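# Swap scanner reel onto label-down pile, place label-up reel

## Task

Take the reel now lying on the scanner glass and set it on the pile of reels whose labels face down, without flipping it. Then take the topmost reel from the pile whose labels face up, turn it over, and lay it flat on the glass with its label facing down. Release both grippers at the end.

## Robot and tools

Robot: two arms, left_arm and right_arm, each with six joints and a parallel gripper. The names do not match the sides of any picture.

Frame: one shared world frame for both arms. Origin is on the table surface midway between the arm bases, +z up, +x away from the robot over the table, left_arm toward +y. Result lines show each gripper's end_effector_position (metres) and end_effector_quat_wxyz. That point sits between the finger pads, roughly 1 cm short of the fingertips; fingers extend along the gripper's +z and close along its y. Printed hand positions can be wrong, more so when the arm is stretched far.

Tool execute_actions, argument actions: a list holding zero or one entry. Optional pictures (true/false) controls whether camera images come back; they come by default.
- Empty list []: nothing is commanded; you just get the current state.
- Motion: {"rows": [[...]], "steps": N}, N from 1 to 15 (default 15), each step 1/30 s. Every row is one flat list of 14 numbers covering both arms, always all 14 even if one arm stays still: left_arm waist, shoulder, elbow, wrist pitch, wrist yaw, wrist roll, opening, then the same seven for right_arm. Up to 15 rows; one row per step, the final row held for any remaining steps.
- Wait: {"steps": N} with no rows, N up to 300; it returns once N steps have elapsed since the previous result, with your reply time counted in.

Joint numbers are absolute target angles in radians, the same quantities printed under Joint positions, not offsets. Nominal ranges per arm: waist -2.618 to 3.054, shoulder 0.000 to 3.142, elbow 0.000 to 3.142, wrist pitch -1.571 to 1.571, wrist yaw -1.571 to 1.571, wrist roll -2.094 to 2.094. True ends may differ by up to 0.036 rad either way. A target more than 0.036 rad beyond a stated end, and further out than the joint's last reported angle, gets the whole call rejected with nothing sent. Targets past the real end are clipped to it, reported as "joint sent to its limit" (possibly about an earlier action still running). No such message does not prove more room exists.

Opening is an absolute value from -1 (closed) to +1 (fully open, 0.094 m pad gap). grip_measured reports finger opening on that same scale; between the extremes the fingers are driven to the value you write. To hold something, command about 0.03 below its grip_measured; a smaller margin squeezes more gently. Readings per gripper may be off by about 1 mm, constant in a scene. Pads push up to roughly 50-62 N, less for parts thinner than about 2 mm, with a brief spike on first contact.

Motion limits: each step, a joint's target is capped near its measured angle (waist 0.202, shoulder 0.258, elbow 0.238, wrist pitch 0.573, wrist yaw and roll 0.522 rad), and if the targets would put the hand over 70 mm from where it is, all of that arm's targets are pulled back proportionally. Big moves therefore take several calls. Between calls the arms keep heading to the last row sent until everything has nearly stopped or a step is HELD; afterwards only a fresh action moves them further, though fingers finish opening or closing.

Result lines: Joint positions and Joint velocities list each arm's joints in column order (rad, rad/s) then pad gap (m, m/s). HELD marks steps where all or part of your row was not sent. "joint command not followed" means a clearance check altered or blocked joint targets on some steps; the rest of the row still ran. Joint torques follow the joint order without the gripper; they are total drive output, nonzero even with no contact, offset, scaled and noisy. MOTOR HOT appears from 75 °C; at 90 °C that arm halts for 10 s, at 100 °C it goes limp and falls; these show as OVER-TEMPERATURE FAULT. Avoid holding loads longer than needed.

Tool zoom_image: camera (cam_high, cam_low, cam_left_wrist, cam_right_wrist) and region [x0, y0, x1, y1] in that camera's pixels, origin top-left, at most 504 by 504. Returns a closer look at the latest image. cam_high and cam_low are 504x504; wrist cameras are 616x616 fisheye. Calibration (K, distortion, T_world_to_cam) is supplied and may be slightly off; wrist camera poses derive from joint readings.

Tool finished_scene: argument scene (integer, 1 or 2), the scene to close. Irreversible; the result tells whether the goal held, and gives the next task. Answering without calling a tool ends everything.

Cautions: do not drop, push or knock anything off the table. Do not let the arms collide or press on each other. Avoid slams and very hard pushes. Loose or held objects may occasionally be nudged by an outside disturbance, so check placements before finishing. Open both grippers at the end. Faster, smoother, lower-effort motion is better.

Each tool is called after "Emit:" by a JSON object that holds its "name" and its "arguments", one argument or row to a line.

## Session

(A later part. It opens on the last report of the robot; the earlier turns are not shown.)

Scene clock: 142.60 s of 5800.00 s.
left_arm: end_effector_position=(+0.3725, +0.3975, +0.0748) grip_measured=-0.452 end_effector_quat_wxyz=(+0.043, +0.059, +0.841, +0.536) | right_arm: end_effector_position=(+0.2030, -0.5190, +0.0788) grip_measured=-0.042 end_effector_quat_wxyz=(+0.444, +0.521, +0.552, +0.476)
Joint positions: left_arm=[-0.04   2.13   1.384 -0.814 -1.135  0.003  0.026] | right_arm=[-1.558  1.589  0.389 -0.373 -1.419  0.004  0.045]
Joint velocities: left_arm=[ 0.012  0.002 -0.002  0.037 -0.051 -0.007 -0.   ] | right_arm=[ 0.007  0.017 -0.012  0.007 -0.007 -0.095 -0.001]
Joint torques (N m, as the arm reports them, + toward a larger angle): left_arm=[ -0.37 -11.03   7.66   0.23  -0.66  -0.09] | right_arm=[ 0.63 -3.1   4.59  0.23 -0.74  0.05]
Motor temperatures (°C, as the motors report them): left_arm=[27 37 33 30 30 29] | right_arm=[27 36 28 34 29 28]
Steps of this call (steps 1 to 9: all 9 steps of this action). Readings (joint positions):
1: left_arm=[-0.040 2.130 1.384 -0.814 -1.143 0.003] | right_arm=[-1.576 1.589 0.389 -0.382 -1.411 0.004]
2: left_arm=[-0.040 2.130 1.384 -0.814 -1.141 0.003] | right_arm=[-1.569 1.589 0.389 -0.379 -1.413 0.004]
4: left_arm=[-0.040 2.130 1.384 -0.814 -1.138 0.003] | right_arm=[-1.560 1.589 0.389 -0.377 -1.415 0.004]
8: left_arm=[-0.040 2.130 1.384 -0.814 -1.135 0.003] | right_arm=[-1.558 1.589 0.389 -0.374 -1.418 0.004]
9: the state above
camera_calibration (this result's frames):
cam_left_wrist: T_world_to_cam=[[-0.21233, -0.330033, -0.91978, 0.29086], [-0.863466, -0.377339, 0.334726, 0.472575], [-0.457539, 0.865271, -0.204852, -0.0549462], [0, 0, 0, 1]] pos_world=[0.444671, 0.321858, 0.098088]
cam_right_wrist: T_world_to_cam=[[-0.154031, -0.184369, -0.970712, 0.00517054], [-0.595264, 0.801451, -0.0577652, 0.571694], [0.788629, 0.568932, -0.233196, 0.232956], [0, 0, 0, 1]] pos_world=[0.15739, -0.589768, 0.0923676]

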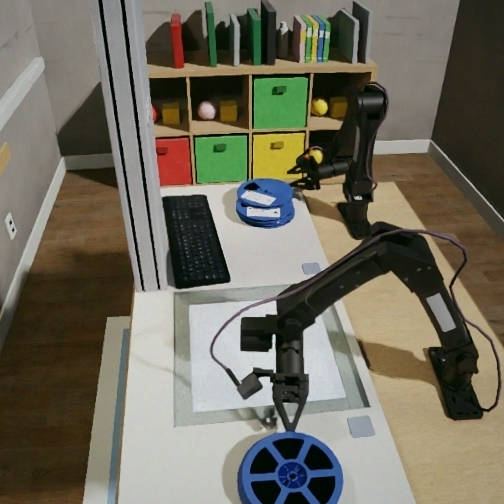

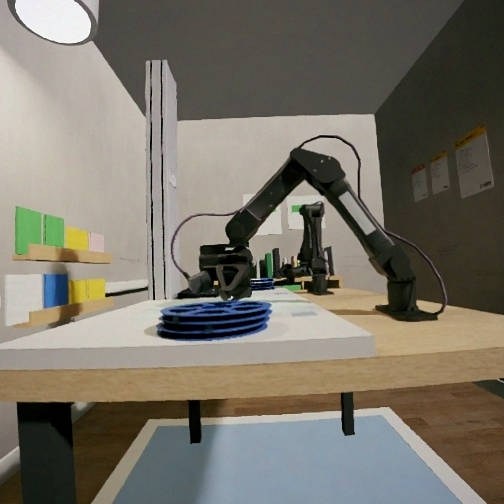

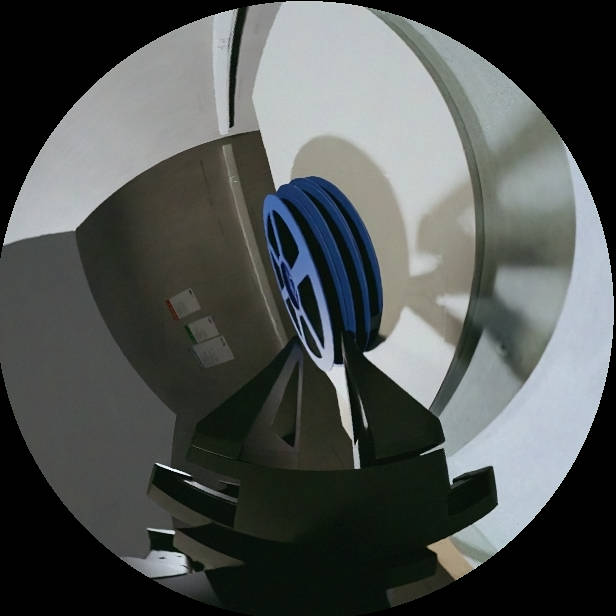

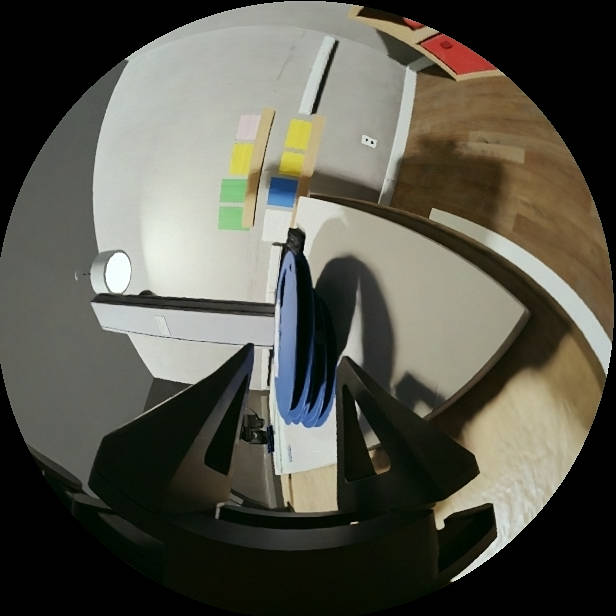

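Emit:
{"name": "execute_actions", "arguments": {
  "actions": [
    {"rows": [[-0.052,2.135,1.415,-0.825,-1.140,-0.005,-0.45,-1.542,1.597,0.415,-0.358,-1.450,0.005,-0.07],[-0.060,2.135,1.415,-0.825,-1.140,-0.005,-0.45,-1.530,1.597,0.415,-0.358,-1.450,0.005,-0.10],[-0.070,2.135,1.415,-0.825,-1.140,-0.005,-0.45,-1.514,1.597,0.415,-0.358,-1.450,0.005,-0.10],[-0.081,2.135,1.415,-0.825,-1.140,-0.005,-0.45,-1.496,1.597,0.415,-0.358,-1.450,0.005,-0.10],[-0.092,2.135,1.415,-0.825,-1.140,-0.005,-0.45,-1.477,1.597,0.415,-0.358,-1.450,0.005,-0.10],[-0.103,2.135,1.415,-0.825,-1.140,-0.005,-0.45,-1.458,1.597,0.415,-0.358,-1.450,0.005,-0.10],[-0.112,2.125,1.415,-0.825,-1.140,-0.005,-0.45,-1.439,1.597,0.415,-0.358,-1.450,0.005,-0.10],[-0.119,2.112,1.415,-0.825,-1.140,-0.005,-0.45,-1.420,1.597,0.415,-0.358,-1.450,0.005,-0.10],[-0.124,2.096,1.415,-0.825,-1.140,-0.005,-0.45,-1.401,1.597,0.415,-0.358,-1.450,0.005,-0.10],[-0.127,2.076,1.412,-0.825,-1.140,-0.005,-0.45,-1.383,1.597,0.415,-0.358,-1.450,0.005,-0.10],[-0.128,2.052,1.405,-0.825,-1.140,-0.005,-0.45,-1.366,1.597,0.415,-0.358,-1.450,0.005,-0.10],[-0.128,2.024,1.395,-0.825,-1.140,-0.005,-0.45,-1.351,1.597,0.415,-0.358,-1.450,0.005,-0.10],[-0.128,1.992,1.382,-0.825,-1.140,-0.005,-0.45,-1.339,1.597,0.415,-0.358,-1.450,0.005,-0.10],[-0.128,1.957,1.366,-0.825,-1.140,-0.005,-0.45,-1.330,1.597,0.415,-0.358,-1.450,0.005,-0.10],[-0.128,1.920,1.348,-0.825,-1.140,-0.005,-0.45,-1.324,1.597,0.415,-0.358,-1.450,0.005,-0.10]], "steps": 15}
  ],
  "pictures": false
}}

Emit:
{"name": "execute_actions", "arguments": {
  "actions": [
    {"rows": [[-0.128,1.880,1.328,-0.825,-1.140,-0.005,-0.45,-1.322,1.597,0.415,-0.358,-1.450,0.005,-0.10],[-0.128,1.840,1.307,-0.825,-1.140,-0.005,-0.45,-1.322,1.597,0.415,-0.358,-1.450,0.005,-0.10],[-0.128,1.800,1.286,-0.825,-1.140,-0.005,-0.45,-1.322,1.597,0.415,-0.358,-1.453,0.005,-0.13],[-0.128,1.760,1.265,-0.825,-1.140,-0.005,-0.45,-1.322,1.597,0.415,-0.358,-1.457,0.005,-0.17],[-0.128,1.720,1.244,-0.825,-1.140,-0.005,-0.45,-1.322,1.597,0.415,-0.358,-1.462,0.005,-0.22],[-0.128,1.680,1.223,-0.825,-1.140,-0.005,-0.45,-1.322,1.597,0.415,-0.358,-1.467,0.005,-0.27],[-0.128,1.640,1.202,-0.825,-1.140,-0.005,-0.45,-1.322,1.597,0.415,-0.358,-1.472,0.005,-0.32],[-0.128,1.600,1.181,-0.825,-1.140,-0.005,-0.45,-1.322,1.597,0.415,-0.358,-1.477,0.005,-0.37],[-0.128,1.560,1.160,-0.825,-1.140,-0.005,-0.45,-1.322,1.597,0.415,-0.358,-1.482,0.005,-0.42],[-0.128,1.520,1.139,-0.825,-1.140,-0.005,-0.45,-1.322,1.597,0.415,-0.358,-1.487,0.005,-0.47],[-0.128,1.480,1.118,-0.825,-1.140,-0.005,-0.45,-1.322,1.597,0.415,-0.358,-1.492,0.005,-0.52],[-0.128,1.440,1.097,-0.825,-1.140,-0.005,-0.45,-1.322,1.597,0.415,-0.358,-1.496,0.005,-0.57],[-0.128,1.400,1.076,-0.825,-1.140,-0.005,-0.45,-1.322,1.597,0.415,-0.358,-1.500,0.005,-0.62],[-0.128,1.360,1.055,-0.825,-1.140,-0.005,-0.45,-1.322,1.597,0.415,-0.358,-1.500,0.005,-0.66],[-0.128,1.320,1.034,-0.825,-1.140,-0.005,-0.45,-1.322,1.597,0.415,-0.358,-1.500,0.005,-0.69]], "steps": 15}
  ],
  "pictures": false
}}

Emit:
{"name": "execute_actions", "arguments": {
  "actions": [
    {"rows": [[-0.128,1.280,1.013,-0.825,-1.140,-0.005,-0.45,-1.322,1.597,0.415,-0.358,-1.500,0.005,-0.72],[-0.128,1.240,0.992,-0.825,-1.140,-0.005,-0.45,-1.322,1.597,0.415,-0.358,-1.500,0.005,-0.74],[-0.128,1.200,0.971,-0.825,-1.140,-0.005,-0.45,-1.322,1.597,0.415,-0.358,-1.500,0.005,-0.76],[-0.128,1.160,0.950,-0.825,-1.140,-0.005,-0.45,-1.322,1.597,0.415,-0.358,-1.500,0.005,-0.78],[-0.128,1.120,0.929,-0.825,-1.140,-0.005,-0.45,-1.322,1.597,0.415,-0.358,-1.500,0.005,-0.80],[-0.128,1.080,0.908,-0.825,-1.140,-0.005,-0.45,-1.322,1.597,0.415,-0.358,-1.500,0.005,-0.80],[-0.128,1.042,0.888,-0.825,-1.140,-0.005,-0.45,-1.322,1.597,0.415,-0.358,-1.500,0.005,-0.80],[-0.128,1.008,0.870,-0.825,-1.140,-0.005,-0.45,-1.322,1.590,0.420,-0.362,-1.505,0.005,-0.80],[-0.128,0.978,0.854,-0.825,-1.140,-0.005,-0.45,-1.322,1.580,0.428,-0.368,-1.512,0.005,-0.80],[-0.128,0.953,0.841,-0.825,-1.140,-0.005,-0.45,-1.322,1.569,0.438,-0.376,-1.520,0.005,-0.80],[-0.128,0.933,0.830,-0.825,-1.140,-0.005,-0.45,-1.322,1.558,0.449,-0.386,-1.528,0.005,-0.80],[-0.128,0.918,0.822,-0.825,-1.140,-0.005,-0.45,-1.322,1.547,0.460,-0.398,-1.535,0.005,-0.80],[-0.128,0.908,0.816,-0.825,-1.140,-0.005,-0.45,-1.322,1.537,0.470,-0.410,-1.540,0.005,-0.80],[-0.128,0.902,0.812,-0.825,-1.140,-0.005,-0.45,-1.322,1.529,0.478,-0.420,-1.540,0.005,-0.80],[-0.128,0.900,0.810,-0.825,-1.140,-0.005,-0.45,-1.322,1.524,0.483,-0.426,-1.540,0.005,-0.80]], "steps": 15}
  ]
}}

Scene clock: 164.37 s of 5800.00 s.
left_arm: end_effector_position=(+0.3797, +0.3604, +0.1028) grip_measured=-0.452 end_effector_quat_wxyz=(+0.098, +0.077, +0.843, +0.524) | right_arm: end_effector_position=(+0.2323, -0.4759, +0.0792) grip_measured=-0.098 end_effector_quat_wxyz=(+0.392, +0.458, +0.604, +0.521)
Joint positions: left_arm=[-0.13   2.04   1.373 -0.816 -1.123  0.003  0.026] | right_arm=[-1.344  1.589  0.389 -0.37  -1.421  0.004  0.042]
Joint velocities: left_arm=[-0.002 -1.043 -0.286  0.022  0.007  0.022 -0.001] | right_arm=[ 0.286  0.002 -0.002 -0.022 -0.022  0.022  0.   ]
Joint torques (N m, as the arm reports them, + toward a larger angle): left_arm=[  0.17 -15.69   4.71   0.31  -0.77  -0.13] | right_arm=[ 0.16 -3.15  4.56  0.22 -0.72  0.04]
Motor temperatures (°C, as the motors report them): left_arm=[27 38 34 30 30 29] | right_arm=[26 35 29 34 29 28]
Steps of this call (steps 1 to 15: the robot went on to your last target; steps 16 to 90: nothing new was sent; then 18.27 s passed at rest; steps 91 to 105: all 15 steps of this action). Readings (joint positions):
91: left_arm=[-0.040 2.130 1.384 -0.814 -1.133 0.003] | right_arm=[-1.557 1.589 0.389 -0.371 -1.420 0.004]
92: left_arm=[-0.041 2.130 1.384 -0.814 -1.133 0.003] | right_arm=[-1.553 1.589 0.389 -0.371 -1.420 0.004]
94: left_arm=[-0.048 2.130 1.384 -0.814 -1.133 0.003] | right_arm=[-1.532 1.589 0.389 -0.370 -1.420 0.004]
98: left_arm=[-0.089 2.130 1.384 -0.814 -1.133 0.003] | right_arm=[-1.459 1.589 0.389 -0.370 -1.421 0.004]
105: the state above

Scene clock: 164.87 s of 5800.00 s.
left_arm: end_effector_position=(+0.2899, +0.3819, +0.2208) grip_measured=-0.452 end_effector_quat_wxyz=(+0.234, -0.011, +0.835, +0.498) | right_arm: end_effector_position=(+0.2345, -0.4726, +0.0842) grip_measured=-0.673 end_effector_quat_wxyz=(+0.395, +0.448, +0.600, +0.532)
Joint positions: left_arm=[-0.13   1.414  1.079 -0.82  -1.125  0.003  0.026] | right_arm=[-1.33   1.589  0.389 -0.37  -1.449  0.004  0.015]
Joint velocities: left_arm=[ 0.002 -1.116 -0.613 -0.037  0.022  0.022  0.001] | right_arm=[ 0.012 -0.007  0.007 -0.095 -0.051 -0.081 -0.029]
Joint torques (N m, as the arm reports them, + toward a larger angle): left_arm=[ 0.12 -8.14  5.56  0.97 -0.71 -0.05] | right_arm=[ 0.61 -3.03  4.5   0.25 -0.8   0.07]
Motor temperatures (°C, as the motors report them): left_arm=[27 38 34 30 30 29] | right_arm=[26 35 29 34 29 28]
Steps of this call (steps 1 to 15: all 15 steps of this action). Readings (joint positions):
1: left_arm=[-0.130 2.000 1.360 -0.816 -1.122 0.003] | right_arm=[-1.337 1.589 0.389 -0.370 -1.421 0.004]
2: left_arm=[-0.130 1.956 1.345 -0.816 -1.122 0.003] | right_arm=[-1.332 1.589 0.389 -0.370 -1.421 0.004]
4: left_arm=[-0.130 1.861 1.311 -0.816 -1.123 0.003] | right_arm=[-1.330 1.589 0.389 -0.370 -1.423 0.004]
8: left_arm=[-0.130 1.683 1.234 -0.815 -1.124 0.003] | right_arm=[-1.330 1.589 0.389 -0.370 -1.427 0.004]
15: the state above

Scene clock: 165.37 s of 5800.00 s.
left_arm: end_effector_position=(+0.2031, +0.4026, +0.2479) grip_measured=-0.452 end_effector_quat_wxyz=(+0.325, -0.073, +0.817, +0.471) | right_arm: end_effector_position=(+0.2386, -0.4846, +0.0998) grip_measured=-0.766 end_effector_quat_wxyz=(+0.415, +0.430, +0.604, +0.527)
Joint positions: left_arm=[-0.13   0.928  0.829 -0.824 -1.125  0.003  0.026] | right_arm=[-1.33   1.562  0.439 -0.396 -1.471  0.004  0.011]
Joint velocities: left_arm=[ 0.002 -0.173 -0.159  0.066 -0.022  0.022 -0.001] | right_arm=[-0.002 -0.276  0.291 -0.095 -0.007  0.007 -0.   ]
Joint torques (N m, as the arm reports them, + toward a larger angle): left_arm=[ 0.17 -3.11  5.69  1.35 -0.6  -0.06] | right_arm=[ 0.57 -5.8   4.98  0.04 -0.98  0.05]
Motor temperatures (°C, as the motors report them): left_arm=[27 38 34 30 30 29] | right_arm=[26 35 29 34 29 28]
Steps of this call (steps 1 to 15: all 15 steps of this action). Readings (joint positions):
1: left_arm=[-0.130 1.375 1.058 -0.820 -1.125 0.003] | right_arm=[-1.330 1.589 0.389 -0.370 -1.451 0.004]
2: left_arm=[-0.130 1.334 1.037 -0.821 -1.125 0.003] | right_arm=[-1.330 1.589 0.389 -0.370 -1.452 0.004]
4: left_arm=[-0.130 1.252 0.995 -0.821 -1.125 0.003] | right_arm=[-1.330 1.589 0.389 -0.370 -1.465 0.004]
8: left_arm=[-0.130 1.091 0.914 -0.823 -1.125 0.003] | right_arm=[-1.330 1.589 0.389 -0.369 -1.468 0.004]
15: the state above
camera_calibration (this result's frames):
cam_left_wrist: T_world_to_cam=[[0.317132, -0.451932, -0.833778, 0.336035], [-0.937073, -0.284683, -0.202114, 0.380994], [-0.146021, 0.845407, -0.513775, -0.080051], [0, 0, 0, 1]] pos_world=[0.238763, 0.328003, 0.316054]
cam_right_wrist: T_world_to_cam=[[-0.0448044, -0.250351, -0.967118, -0.0209367], [-0.755722, 0.64164, -0.131086, 0.534686], [0.653358, 0.724999, -0.217944, 0.29657], [0, 0, 0, 1]] pos_world=[0.209369, -0.56333, 0.114477]

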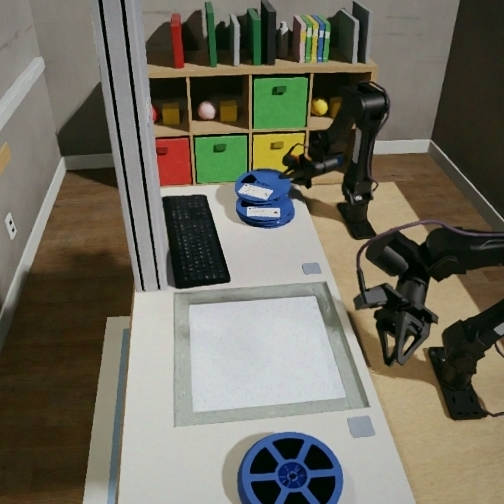

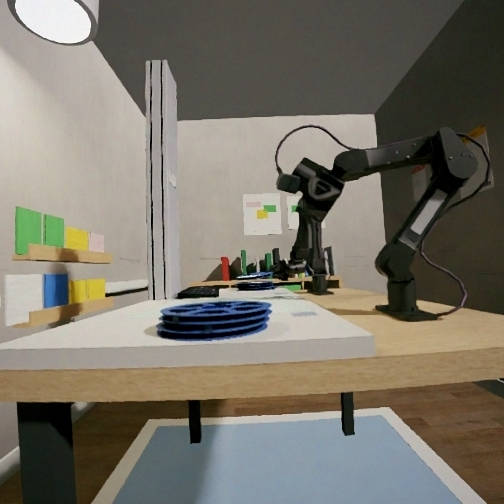

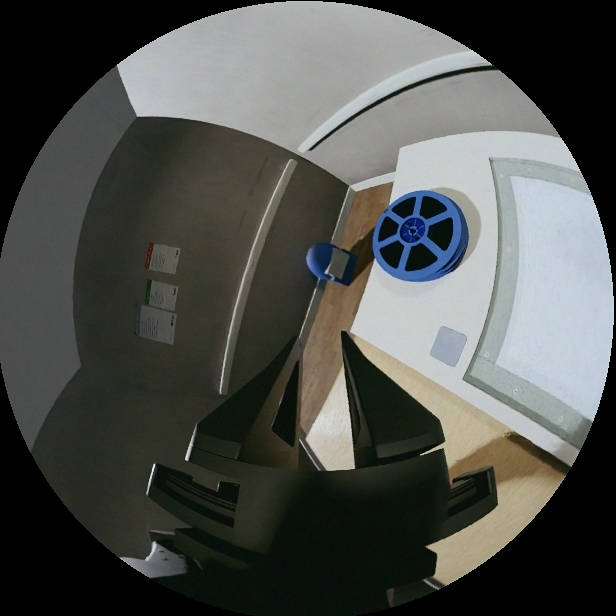

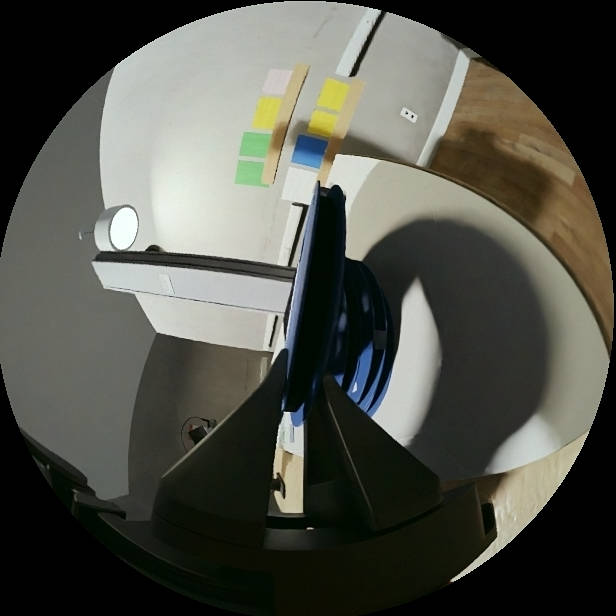

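Emit:
{"name": "execute_actions", "arguments": {
  "actions": []
}}

Scene clock: 169.30 s of 5800.00 s.
left_arm: end_effector_position=(+0.2019, +0.4029, +0.2459) grip_measured=-0.452 end_effector_quat_wxyz=(+0.324, -0.072, +0.817, +0.472) | right_arm: end_effector_position=(+0.2399, -0.4884, +0.1076) grip_measured=-0.766 end_effector_quat_wxyz=(+0.421, +0.424, +0.605, +0.526)
Joint positions: left_arm=[-0.13   0.924  0.82  -0.824 -1.125  0.003  0.026] | right_arm=[-1.33   1.544  0.46  -0.418 -1.479  0.004  0.011]
Joint velocities: left_arm=[ 0.017 -0.002 -0.012  0.037  0.022 -0.007 -0.001] | right_arm=[-0.007 -0.007  0.002 -0.022 -0.022  0.081  0.001]
Joint torques (N m, as the arm reports them, + toward a larger angle): left_arm=[ 0.22 -3.82  5.66  1.3  -0.61 -0.07] | right_arm=[ 0.63 -5.85  4.8   0.12 -1.    0.05]
Motor temperatures (°C, as the motors report them): left_arm=[27 37 34 30 30 29] | right_arm=[26 36 29 34 29 28]
Steps of this call (steps 1 to 30: the robot went on to your last target; steps 31 to 90: nothing new was sent; then 0.93 s passed at rest). Readings (joint positions):
1: left_arm=[-0.130 0.924 0.825 -0.824 -1.125 0.003] | right_arm=[-1.330 1.554 0.448 -0.398 -1.473 0.004]
2: left_arm=[-0.130 0.924 0.823 -0.824 -1.125 0.003] | right_arm=[-1.330 1.548 0.454 -0.400 -1.476 0.004]
4: left_arm=[-0.130 0.924 0.821 -0.824 -1.125 0.003] | right_arm=[-1.330 1.544 0.460 -0.402 -1.479 0.004]
8: left_arm=[-0.130 0.924 0.820 -0.824 -1.125 0.003] | right_arm=[-1.330 1.544 0.460 -0.412 -1.479 0.004]
90: the state above
All arms were judged still, so your last target was given up. Only a new action makes them travel on or press farther. Fingers that are still opening or closing keep moving.
camera_calibration (this result's frames):
cam_left_wrist: T_world_to_cam=[[0.313725, -0.451121, -0.835504, 0.335591], [-0.937891, -0.284488, -0.198564, 0.378744], [-0.148115, 0.845906, -0.512353, -0.0816666], [0, 0, 0, 1]] pos_world=[0.237841, 0.328223, 0.31375]
cam_right_wrist: T_world_to_cam=[[-0.0322257, -0.262407, -0.964419, -0.0234906], [-0.754255, 0.639499, -0.148797, 0.539672], [0.655791, 0.722623, -0.21853, 0.298519], [0, 0, 0, 1]] pos_world=[0.210527, -0.567001, 0.122882]

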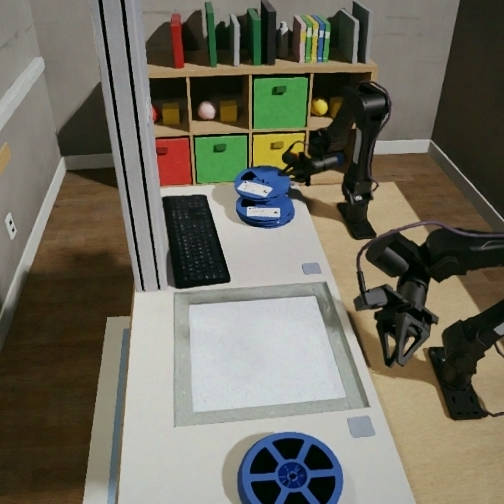

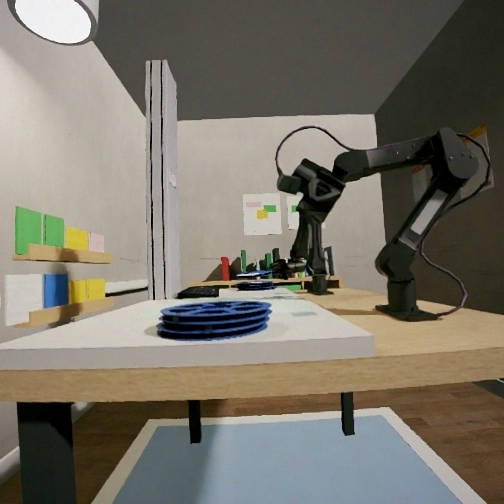

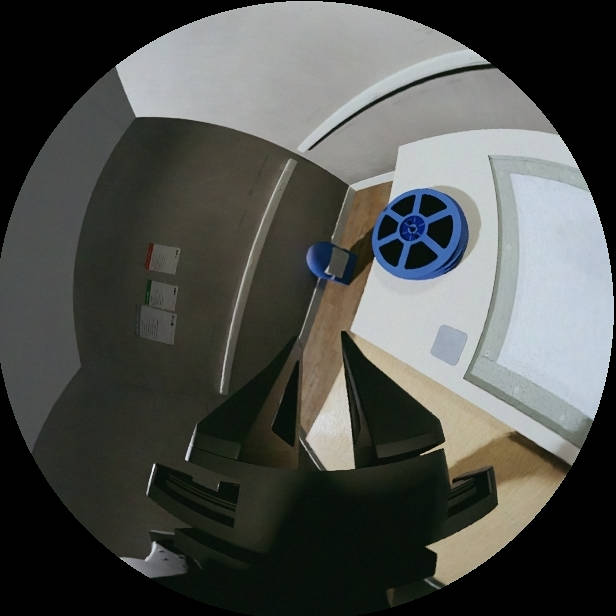

